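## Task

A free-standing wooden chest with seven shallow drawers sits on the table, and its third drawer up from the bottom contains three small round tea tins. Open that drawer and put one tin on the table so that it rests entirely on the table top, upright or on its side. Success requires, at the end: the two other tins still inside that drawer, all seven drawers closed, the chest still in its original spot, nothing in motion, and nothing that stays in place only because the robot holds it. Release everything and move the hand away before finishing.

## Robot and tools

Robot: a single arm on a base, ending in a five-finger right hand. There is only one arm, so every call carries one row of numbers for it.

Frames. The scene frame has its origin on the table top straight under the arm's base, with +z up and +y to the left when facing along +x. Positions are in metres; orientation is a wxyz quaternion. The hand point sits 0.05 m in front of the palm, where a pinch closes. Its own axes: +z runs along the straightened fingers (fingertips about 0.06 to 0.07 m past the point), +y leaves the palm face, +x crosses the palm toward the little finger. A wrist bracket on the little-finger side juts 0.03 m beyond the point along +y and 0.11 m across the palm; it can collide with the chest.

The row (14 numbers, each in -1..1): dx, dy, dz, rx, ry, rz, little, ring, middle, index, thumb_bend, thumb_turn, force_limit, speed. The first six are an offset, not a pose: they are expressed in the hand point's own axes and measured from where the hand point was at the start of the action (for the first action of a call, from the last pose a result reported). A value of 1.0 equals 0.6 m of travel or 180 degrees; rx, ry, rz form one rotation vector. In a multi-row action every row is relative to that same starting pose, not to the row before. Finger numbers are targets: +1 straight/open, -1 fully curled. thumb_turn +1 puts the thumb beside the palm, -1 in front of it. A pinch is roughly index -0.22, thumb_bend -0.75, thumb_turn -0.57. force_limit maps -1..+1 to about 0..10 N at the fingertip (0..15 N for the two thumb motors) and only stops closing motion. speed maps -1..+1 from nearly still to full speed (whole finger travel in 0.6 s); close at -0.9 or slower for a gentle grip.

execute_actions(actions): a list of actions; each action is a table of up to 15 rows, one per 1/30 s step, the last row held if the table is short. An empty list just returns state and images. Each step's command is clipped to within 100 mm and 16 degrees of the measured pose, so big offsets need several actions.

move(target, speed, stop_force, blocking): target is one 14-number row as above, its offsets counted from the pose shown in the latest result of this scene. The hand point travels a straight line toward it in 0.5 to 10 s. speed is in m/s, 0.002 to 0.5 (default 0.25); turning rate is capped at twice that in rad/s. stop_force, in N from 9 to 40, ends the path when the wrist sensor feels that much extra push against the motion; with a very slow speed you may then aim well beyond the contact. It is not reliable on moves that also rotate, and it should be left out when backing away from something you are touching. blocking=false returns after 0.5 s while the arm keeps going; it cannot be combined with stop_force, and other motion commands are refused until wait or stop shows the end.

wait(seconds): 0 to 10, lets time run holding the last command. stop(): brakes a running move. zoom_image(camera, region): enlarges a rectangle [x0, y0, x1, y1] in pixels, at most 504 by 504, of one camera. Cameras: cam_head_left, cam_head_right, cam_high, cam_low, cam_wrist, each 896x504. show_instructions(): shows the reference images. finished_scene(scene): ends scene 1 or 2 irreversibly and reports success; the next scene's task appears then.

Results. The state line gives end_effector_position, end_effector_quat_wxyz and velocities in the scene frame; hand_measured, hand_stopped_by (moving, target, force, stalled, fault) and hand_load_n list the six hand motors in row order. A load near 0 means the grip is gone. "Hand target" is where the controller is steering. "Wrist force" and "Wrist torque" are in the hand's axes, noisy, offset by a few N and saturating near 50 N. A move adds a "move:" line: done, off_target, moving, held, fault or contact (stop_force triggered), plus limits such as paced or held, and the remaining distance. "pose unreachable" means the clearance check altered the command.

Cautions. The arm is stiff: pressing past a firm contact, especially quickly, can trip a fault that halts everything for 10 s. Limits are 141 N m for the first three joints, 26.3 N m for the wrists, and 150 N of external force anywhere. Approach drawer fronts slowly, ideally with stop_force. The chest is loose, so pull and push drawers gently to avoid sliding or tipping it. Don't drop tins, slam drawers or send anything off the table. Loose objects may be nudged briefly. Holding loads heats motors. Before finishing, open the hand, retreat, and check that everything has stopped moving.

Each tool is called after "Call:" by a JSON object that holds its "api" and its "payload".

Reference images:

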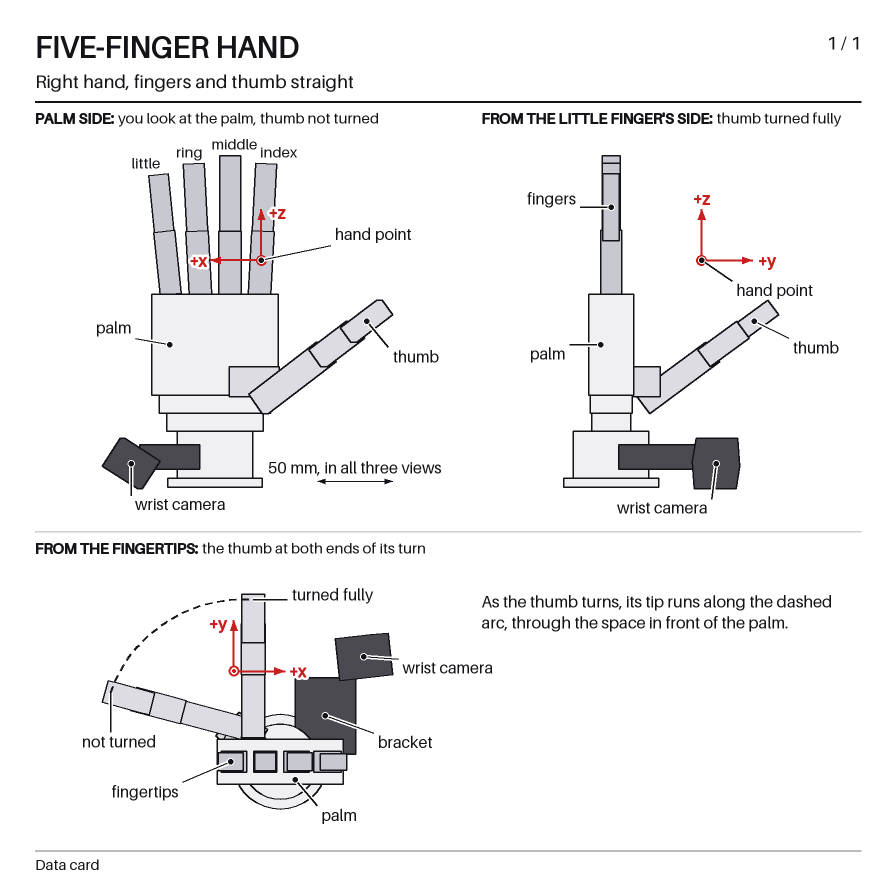

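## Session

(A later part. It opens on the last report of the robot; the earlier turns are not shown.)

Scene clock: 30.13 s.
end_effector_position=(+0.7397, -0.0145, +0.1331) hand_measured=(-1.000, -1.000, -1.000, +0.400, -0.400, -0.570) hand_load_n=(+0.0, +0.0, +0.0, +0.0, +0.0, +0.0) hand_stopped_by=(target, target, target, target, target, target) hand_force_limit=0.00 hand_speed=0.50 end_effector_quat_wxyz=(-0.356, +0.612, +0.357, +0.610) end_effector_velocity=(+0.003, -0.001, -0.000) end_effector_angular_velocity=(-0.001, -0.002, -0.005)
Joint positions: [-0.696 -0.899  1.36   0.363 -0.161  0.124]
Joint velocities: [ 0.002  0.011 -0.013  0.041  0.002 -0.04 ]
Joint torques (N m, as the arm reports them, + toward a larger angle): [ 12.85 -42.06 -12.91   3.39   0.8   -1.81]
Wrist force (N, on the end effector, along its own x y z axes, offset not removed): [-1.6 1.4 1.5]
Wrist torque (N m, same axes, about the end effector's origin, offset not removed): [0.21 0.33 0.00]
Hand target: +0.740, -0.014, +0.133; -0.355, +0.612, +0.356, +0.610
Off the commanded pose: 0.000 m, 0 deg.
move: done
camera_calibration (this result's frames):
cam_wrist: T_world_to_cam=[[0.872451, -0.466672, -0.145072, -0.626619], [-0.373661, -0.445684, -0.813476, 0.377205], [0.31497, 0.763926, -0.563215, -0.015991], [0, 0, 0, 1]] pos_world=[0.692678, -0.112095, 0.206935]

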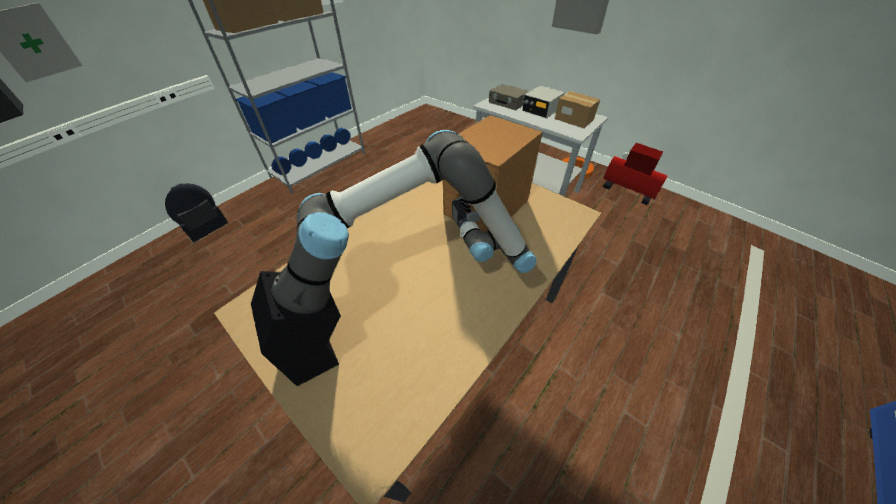

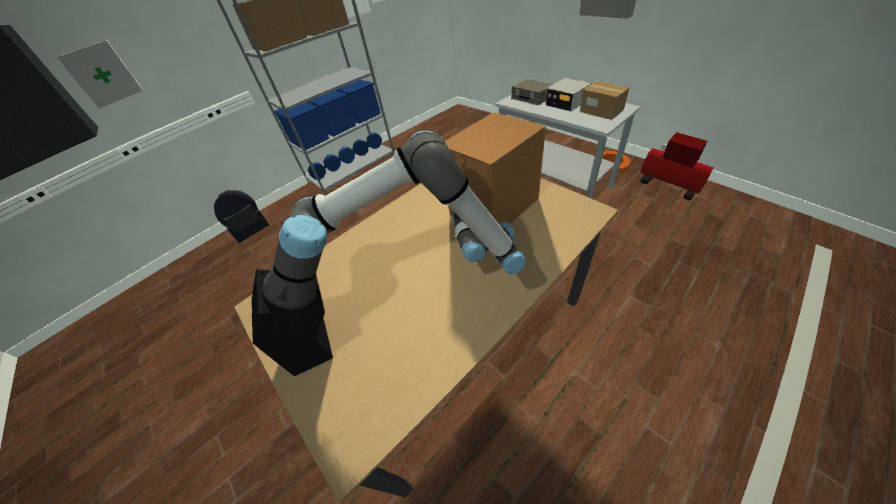

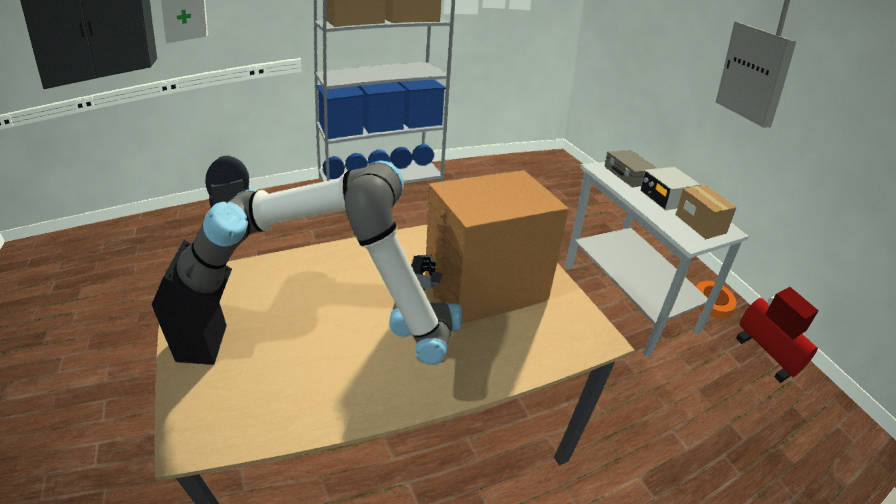

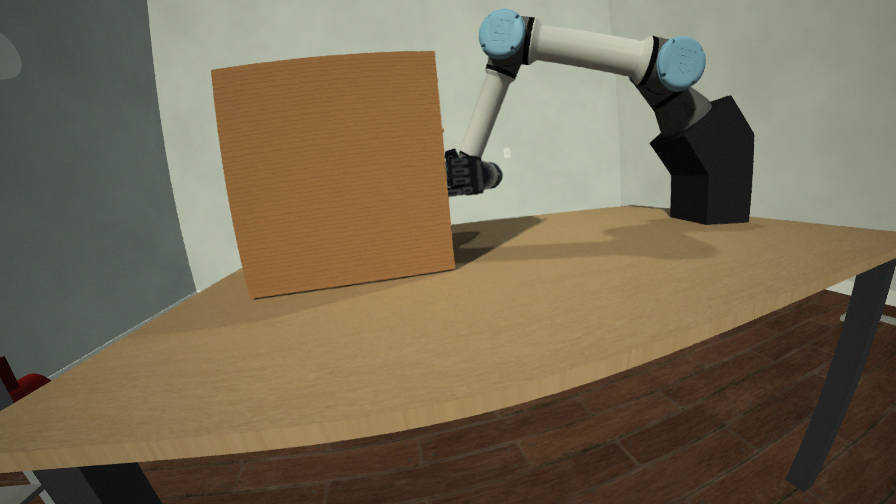

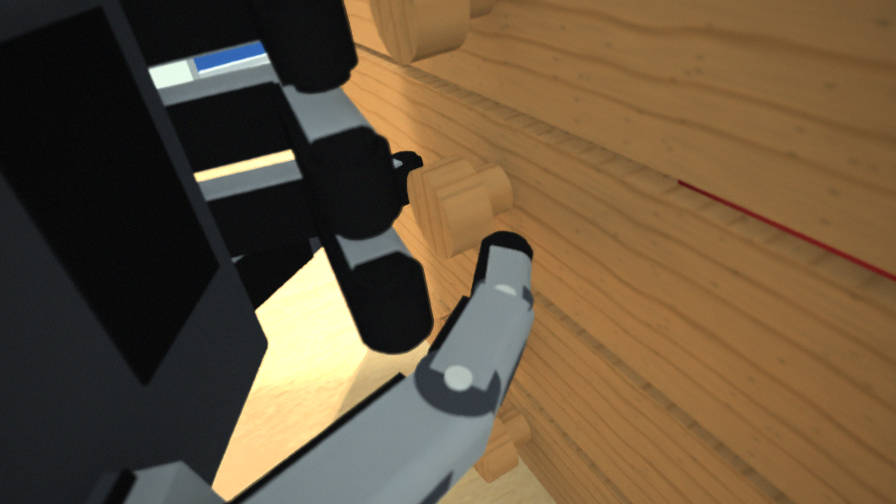

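Call:
{"api": "move", "payload": {"target": [0,0.0144,0.0083,0,0,0,-1,-1,-1,0.4,-0.4,-0.57,0,0.5], "speed": 0.01, "stop_force": 9}}

Call:
{"api": "execute_actions", "payload": {"actions": [[[0,0,0,0,0,0,-1,-1,-1,-0.3,-0.4,-0.57,0.2,-0.6]],[[0,0,0,0,0,0,-1,-1,-1,-0.3,-0.4,-0.57,0.2,-0.6]],[[0,0,0,0,0,0,-1,-1,-1,-0.3,-0.4,-0.57,0.2,-0.6]]]}}

Scene clock: 32.97 s.
end_effector_position=(+0.7493, -0.0144, +0.1330) hand_measured=(-1.000, -1.000, -1.000, +0.400, -0.400, -0.570) hand_load_n=(+0.0, +0.0, +0.0, +1.5, +0.0, +0.0) hand_stopped_by=(target, target, target, target, target, target) hand_force_limit=0.00 hand_speed=0.50 end_effector_quat_wxyz=(-0.356, +0.612, +0.357, +0.610) end_effector_velocity=(+0.003, +0.001, -0.000) end_effector_angular_velocity=(+0.001, +0.000, -0.001)
Joint positions: [-0.687 -0.88   1.319  0.424 -0.155  0.085]
Joint velocities: [ 0.003  0.009 -0.012  0.028  0.001 -0.023]
Joint torques (N m, as the arm reports them, + toward a larger angle): [ 14.84 -43.23 -17.89   3.18   1.51  -2.1 ]
Wrist force (N, on the end effector, along its own x y z axes, offset not removed): [-1.8 -7.3 -7.3]
Wrist torque (N m, same axes, about the end effector's origin, offset not removed): [0.77 0.65 -0.11]
Hand target: +0.750, -0.014, +0.133; -0.356, +0.612, +0.357, +0.610
Off the commanded pose: 0.000 m, 0 deg.
move: done
camera_calibration (this result's frames):
cam_wrist: T_world_to_cam=[[0.872616, -0.466328, -0.145188, -0.635077], [-0.373587, -0.445815, -0.813438, 0.380712], [0.314602, 0.76406, -0.563239, -0.0188033], [0, 0, 0, 1]] pos_world=[0.702323, -0.11206, 0.206889]

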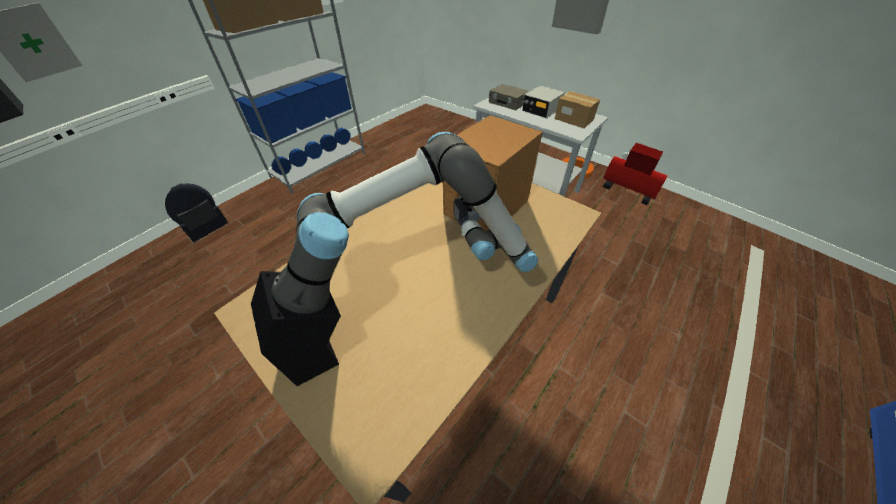

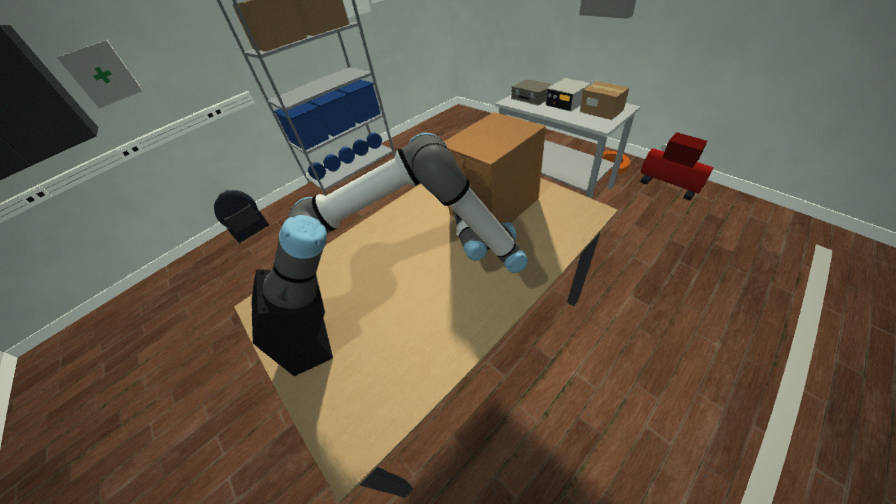

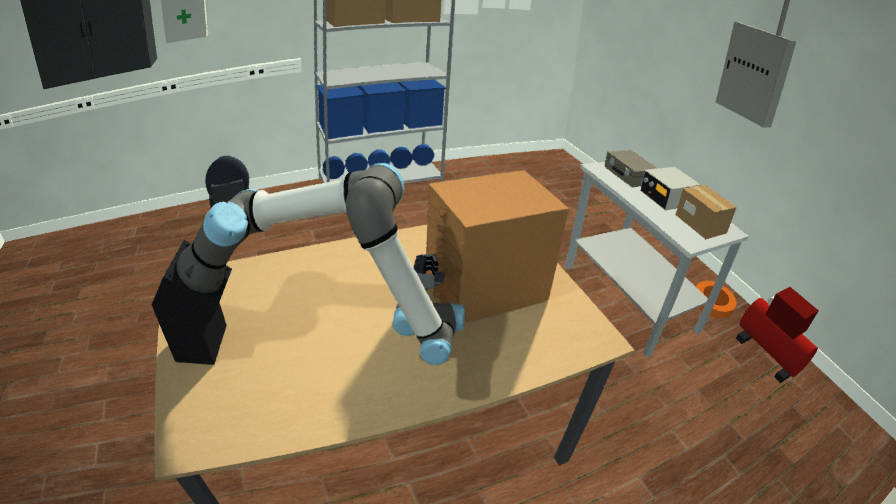

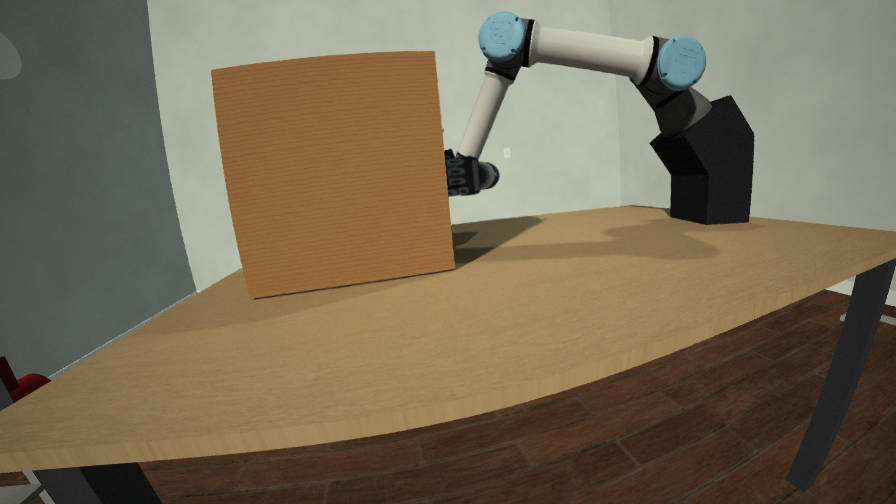

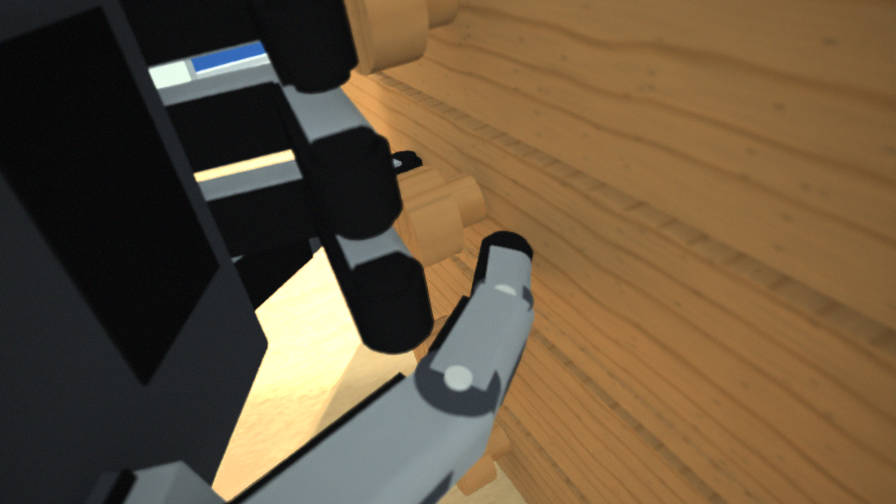

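Scene clock: 34.47 s.
end_effector_position=(+0.7493, -0.0143, +0.1330) hand_measured=(-1.000, -1.000, -1.000, +0.382, -0.400, -0.570) hand_load_n=(+0.0, +0.0, +0.0, +8.0, +0.0, +0.0) hand_stopped_by=(target, target, target, force, target, target) hand_force_limit=0.20 hand_speed=-0.60 end_effector_quat_wxyz=(-0.356, +0.612, +0.357, +0.610) end_effector_velocity=(-0.000, -0.000, -0.000) end_effector_angular_velocity=(-0.000, +0.001, -0.000)
Joint positions: [-0.687 -0.88   1.319  0.424 -0.155  0.085]
Joint velocities: [-0.    -0.     0.     0.     0.001  0.   ]
Joint torques (N m, as the arm reports them, + toward a larger angle): [  0.73 -55.85  -5.36   1.97  -1.93  -0.11]
Wrist force (N, on the end effector, along its own x y z axes, offset not removed): [-0.1 -13.5 -5.3]
Wrist torque (N m, same axes, about the end effector's origin, offset not removed): [0.93 0.40 -0.04]
Hand target: +0.749, -0.014, +0.133; -0.356, +0.612, +0.357, +0.610
Off the commanded pose: 0.000 m, 0 deg.
camera_calibration (this result's frames):
cam_wrist: T_world_to_cam=[[0.872637, -0.466259, -0.145282, -0.635036], [-0.37362, -0.445799, -0.813432, 0.380731], [0.314503, 0.764111, -0.563225, -0.0188213], [0, 0, 0, 1]] pos_world=[0.702324, -0.11198, 0.206839]

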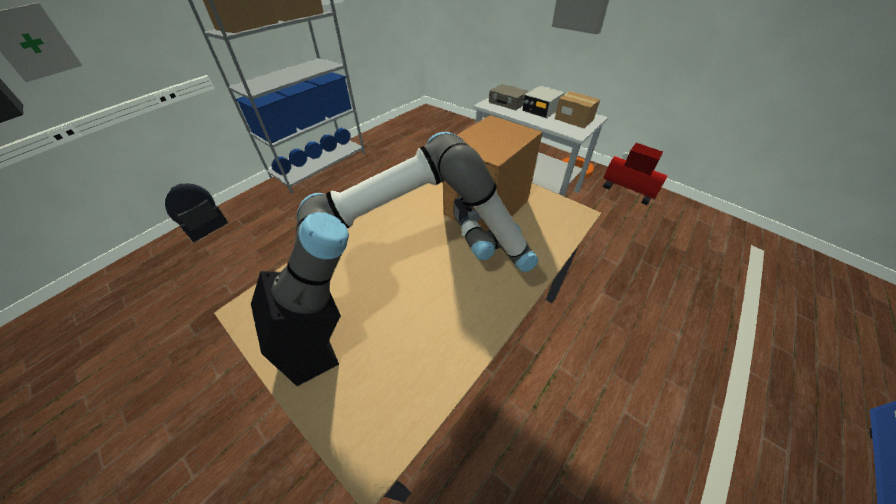

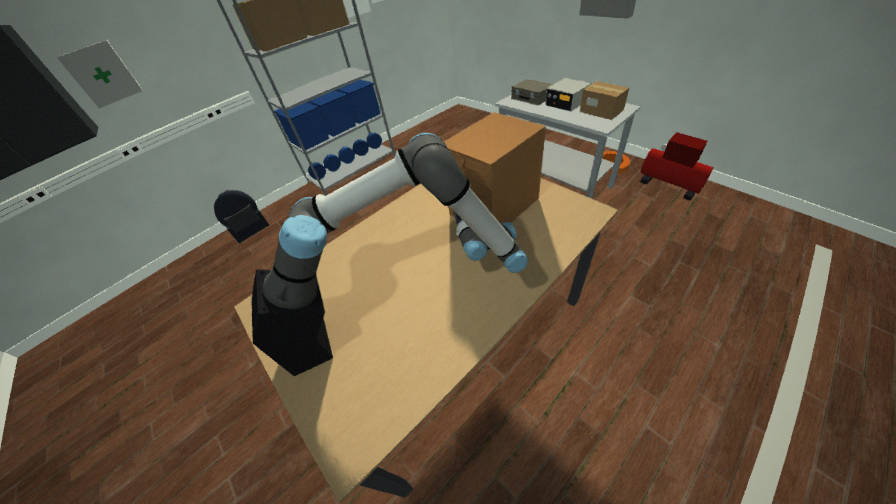

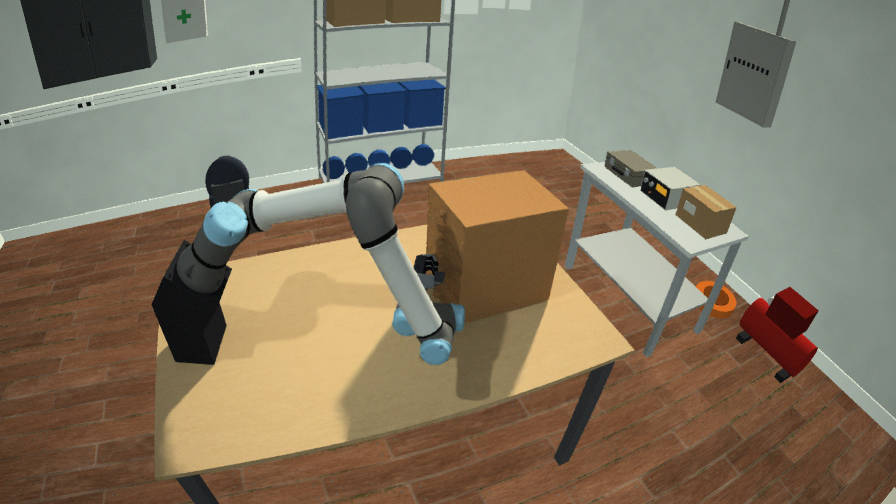

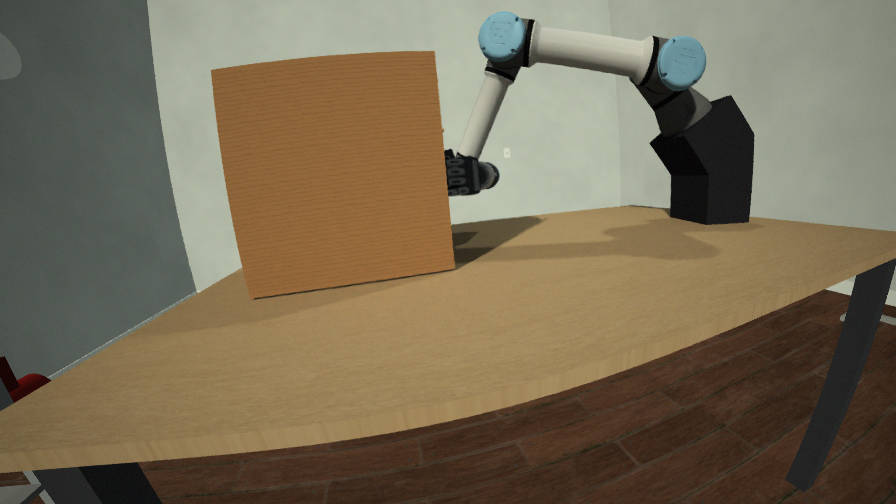

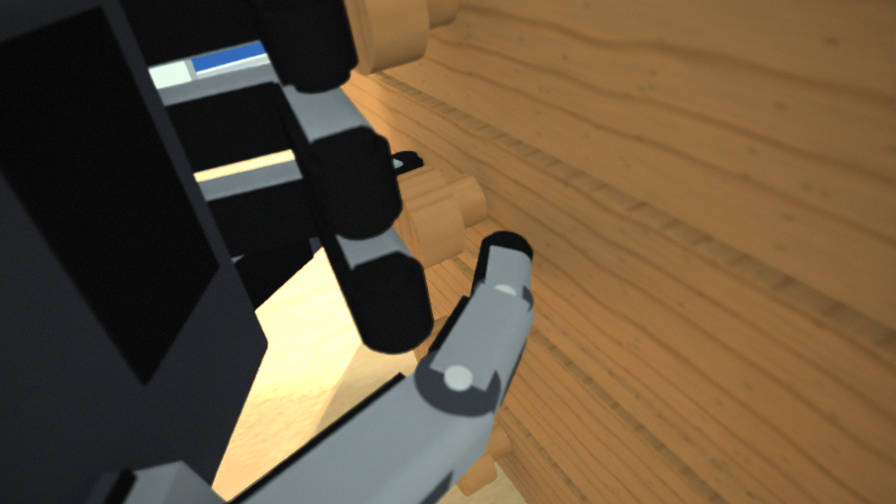

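Call:
{"api": "move", "payload": {"target": [0,-0.029,-0.0167,0,0,0,-1,-1,-1,0.45,-0.4,-0.57,0.2,0.5], "speed": 0.03}}

Call:
{"api": "move", "payload": {"target": [0,0,0,-0.1,0,0,-1,-1,-1,0.45,-0.4,-0.57,0.2,0.5], "speed": 0.1}}

Scene clock: 39.20 s.
end_effector_position=(+0.7296, -0.0144, +0.1330) hand_measured=(-1.000, -1.000, -1.000, +0.450, -0.400, -0.570) hand_load_n=(+0.0, +0.0, +0.0, +0.0, +0.0, +0.0) hand_stopped_by=(target, target, target, target, target, target) hand_force_limit=0.20 hand_speed=0.50 end_effector_quat_wxyz=(-0.355, +0.612, +0.356, +0.610) end_effector_velocity=(-0.003, -0.000, +0.001) end_effector_angular_velocity=(-0.000, -0.002, +0.007)
Joint positions: [-0.706 -0.918  1.402  0.304 -0.168  0.16 ]
Joint velocities: [-0.004 -0.015  0.015 -0.059 -0.005  0.057]
Joint torques (N m, as the arm reports them, + toward a larger angle): [ -8.51 -53.09   3.45   0.36  -5.08   1.08]
Wrist force (N, on the end effector, along its own x y z axes, offset not removed): [-2.6 1.7 0.8]
Wrist torque (N m, same axes, about the end effector's origin, offset not removed): [0.22 0.44 -0.07]
Hand target: +0.729, -0.014, +0.133; -0.356, +0.612, +0.357, +0.610
Off the commanded pose: 0.000 m, 0 deg.
move: done
camera_calibration (this result's frames):
cam_wrist: T_world_to_cam=[[0.872046, -0.467403, -0.145157, -0.617489], [-0.374045, -0.445204, -0.813562, 0.3737], [0.315637, 0.763759, -0.563068, -0.013362], [0, 0, 0, 1]] pos_world=[0.682477, -0.112038, 0.206872]

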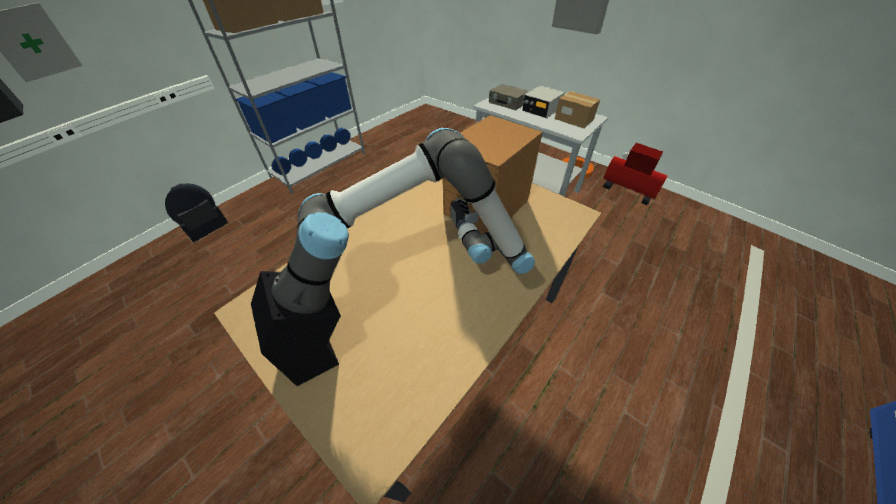

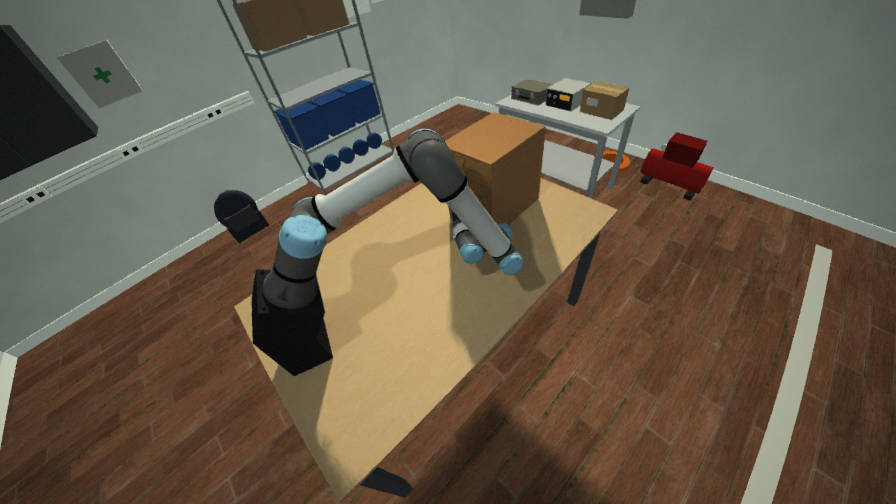

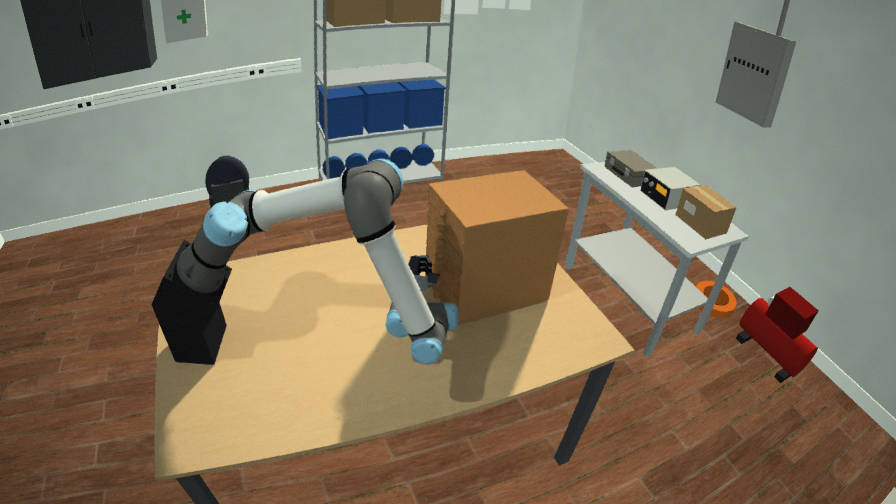

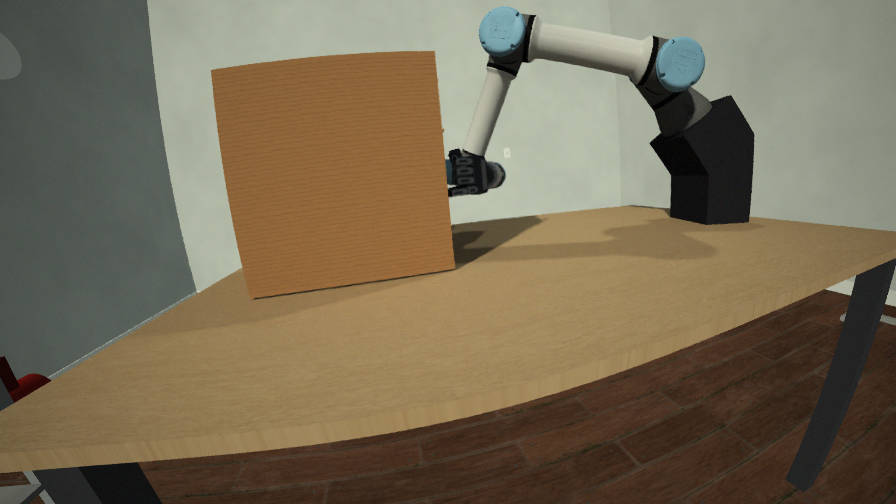

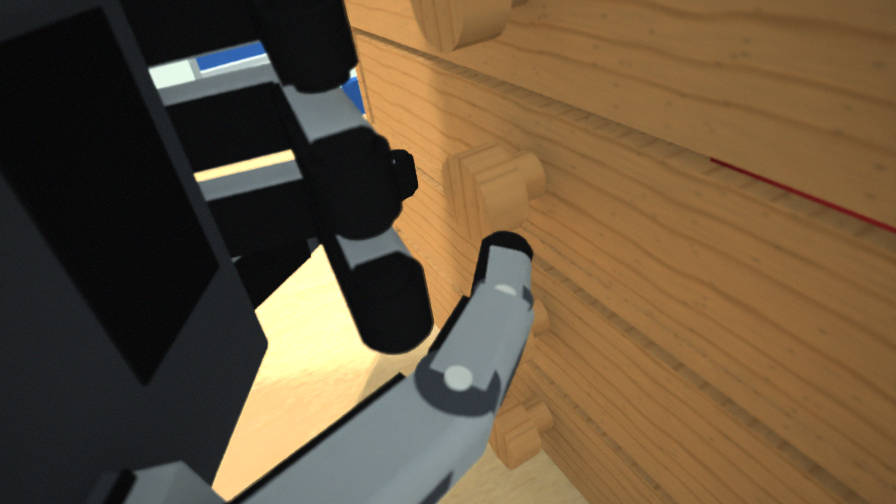

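Scene clock: 41.37 s.
end_effector_position=(+0.7296, -0.0147, +0.1326) hand_measured=(-1.000, -1.000, -1.000, +0.450, -0.400, -0.570) hand_load_n=(+0.0, +0.0, +0.0, +0.0, +0.0, +0.0) hand_stopped_by=(target, target, target, target, target, target) hand_force_limit=0.20 hand_speed=0.50 end_effector_quat_wxyz=(-0.255, +0.660, +0.257, +0.658) end_effector_velocity=(+0.000, -0.000, +0.001) end_effector_angular_velocity=(-0.008, +0.005, -0.015)
Joint positions: [-0.646 -0.751  1.623  1.284 -0.359 -1.189]
Joint velocities: [ 0.004 -0.005  0.022  0.033 -0.013 -0.051]
Joint torques (N m, as the arm reports them, + toward a larger angle): [ 13.63 -50.62   6.38   1.18  -3.65  -2.15]
Wrist force (N, on the end effector, along its own x y z axes, offset not removed): [-1.9 1.6 0.6]
Wrist torque (N m, same axes, about the end effector's origin, offset not removed): [0.26 0.32 0.00]
Hand target: +0.730, -0.015, +0.133; -0.255, +0.660, +0.256, +0.658
Off the commanded pose: 0.000 m, 0 deg.
move: done
camera_calibration (this result's frames):
cam_wrist: T_world_to_cam=[[0.685555, -0.713564, -0.144364, -0.485365], [-0.492549, -0.308585, -0.813739, 0.461763], [0.536106, 0.628969, -0.563017, -0.176225], [0, 0, 0, 1]] pos_world=[0.654661, -0.0930054, 0.206467]

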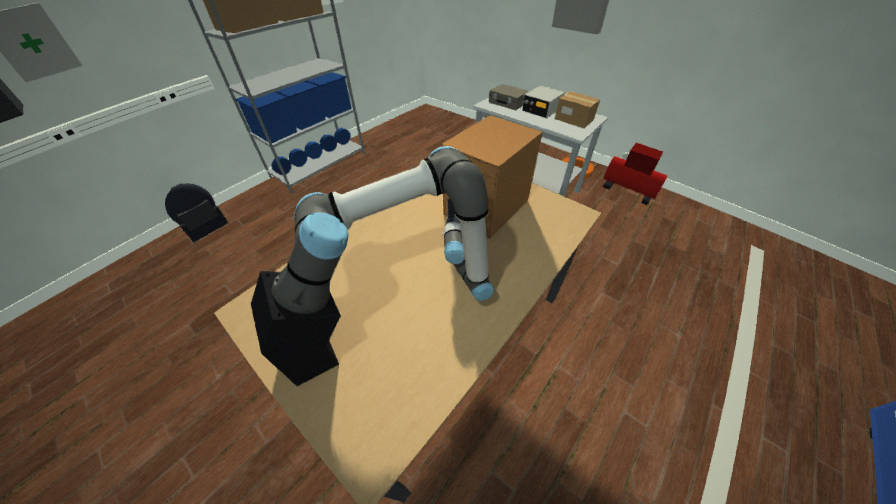

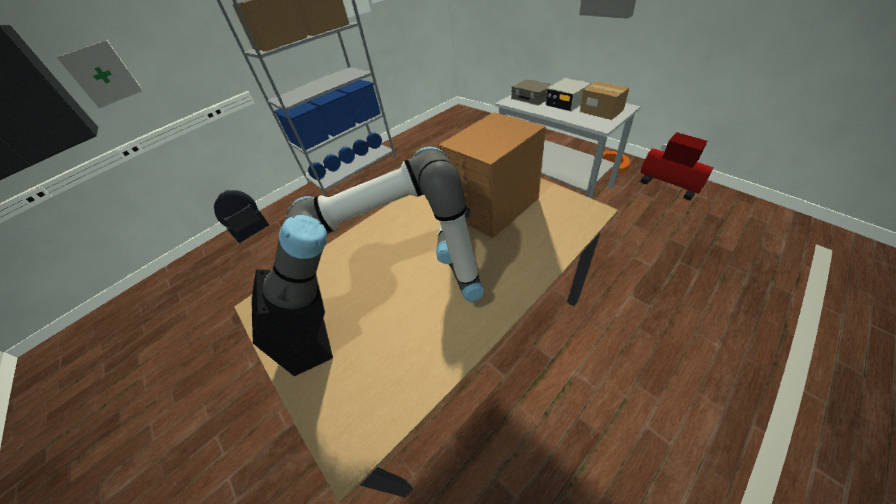

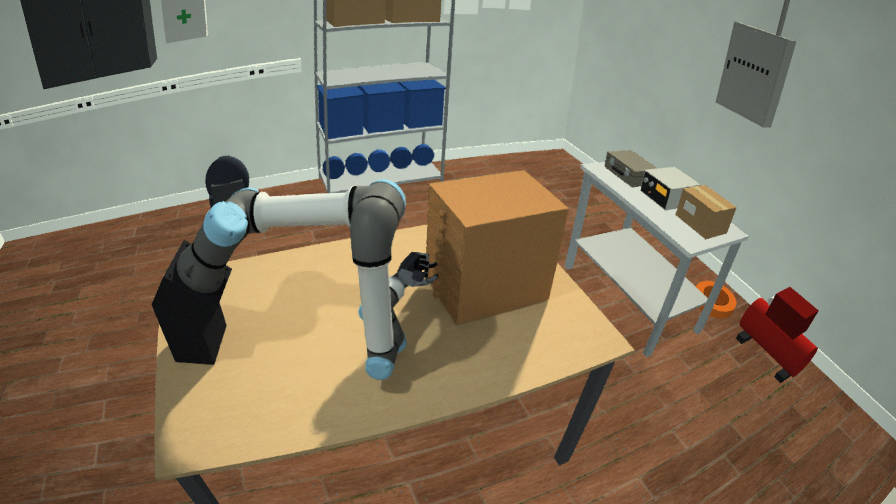

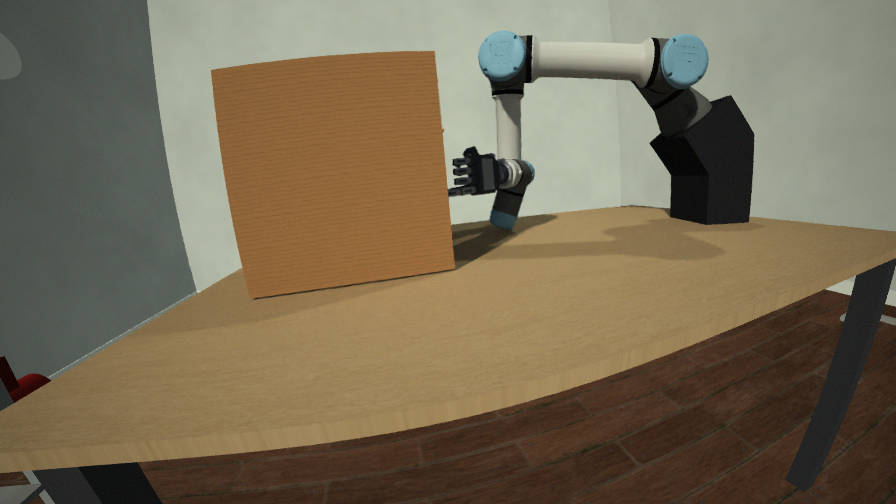

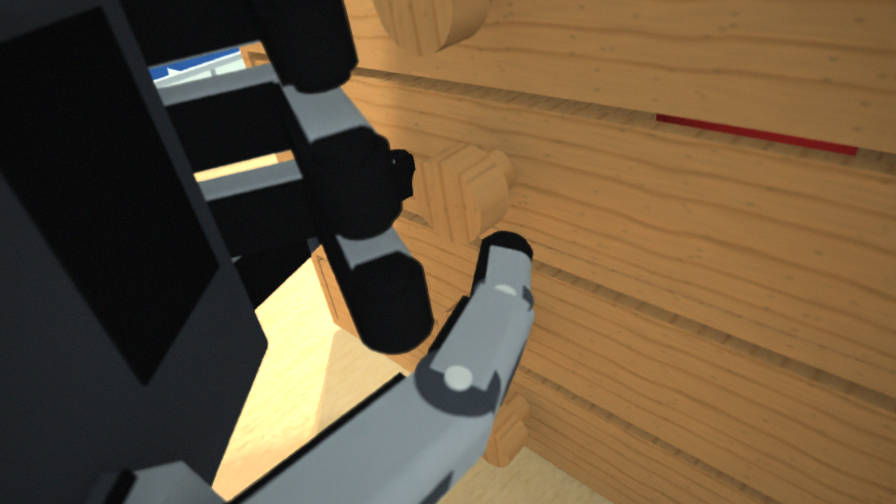

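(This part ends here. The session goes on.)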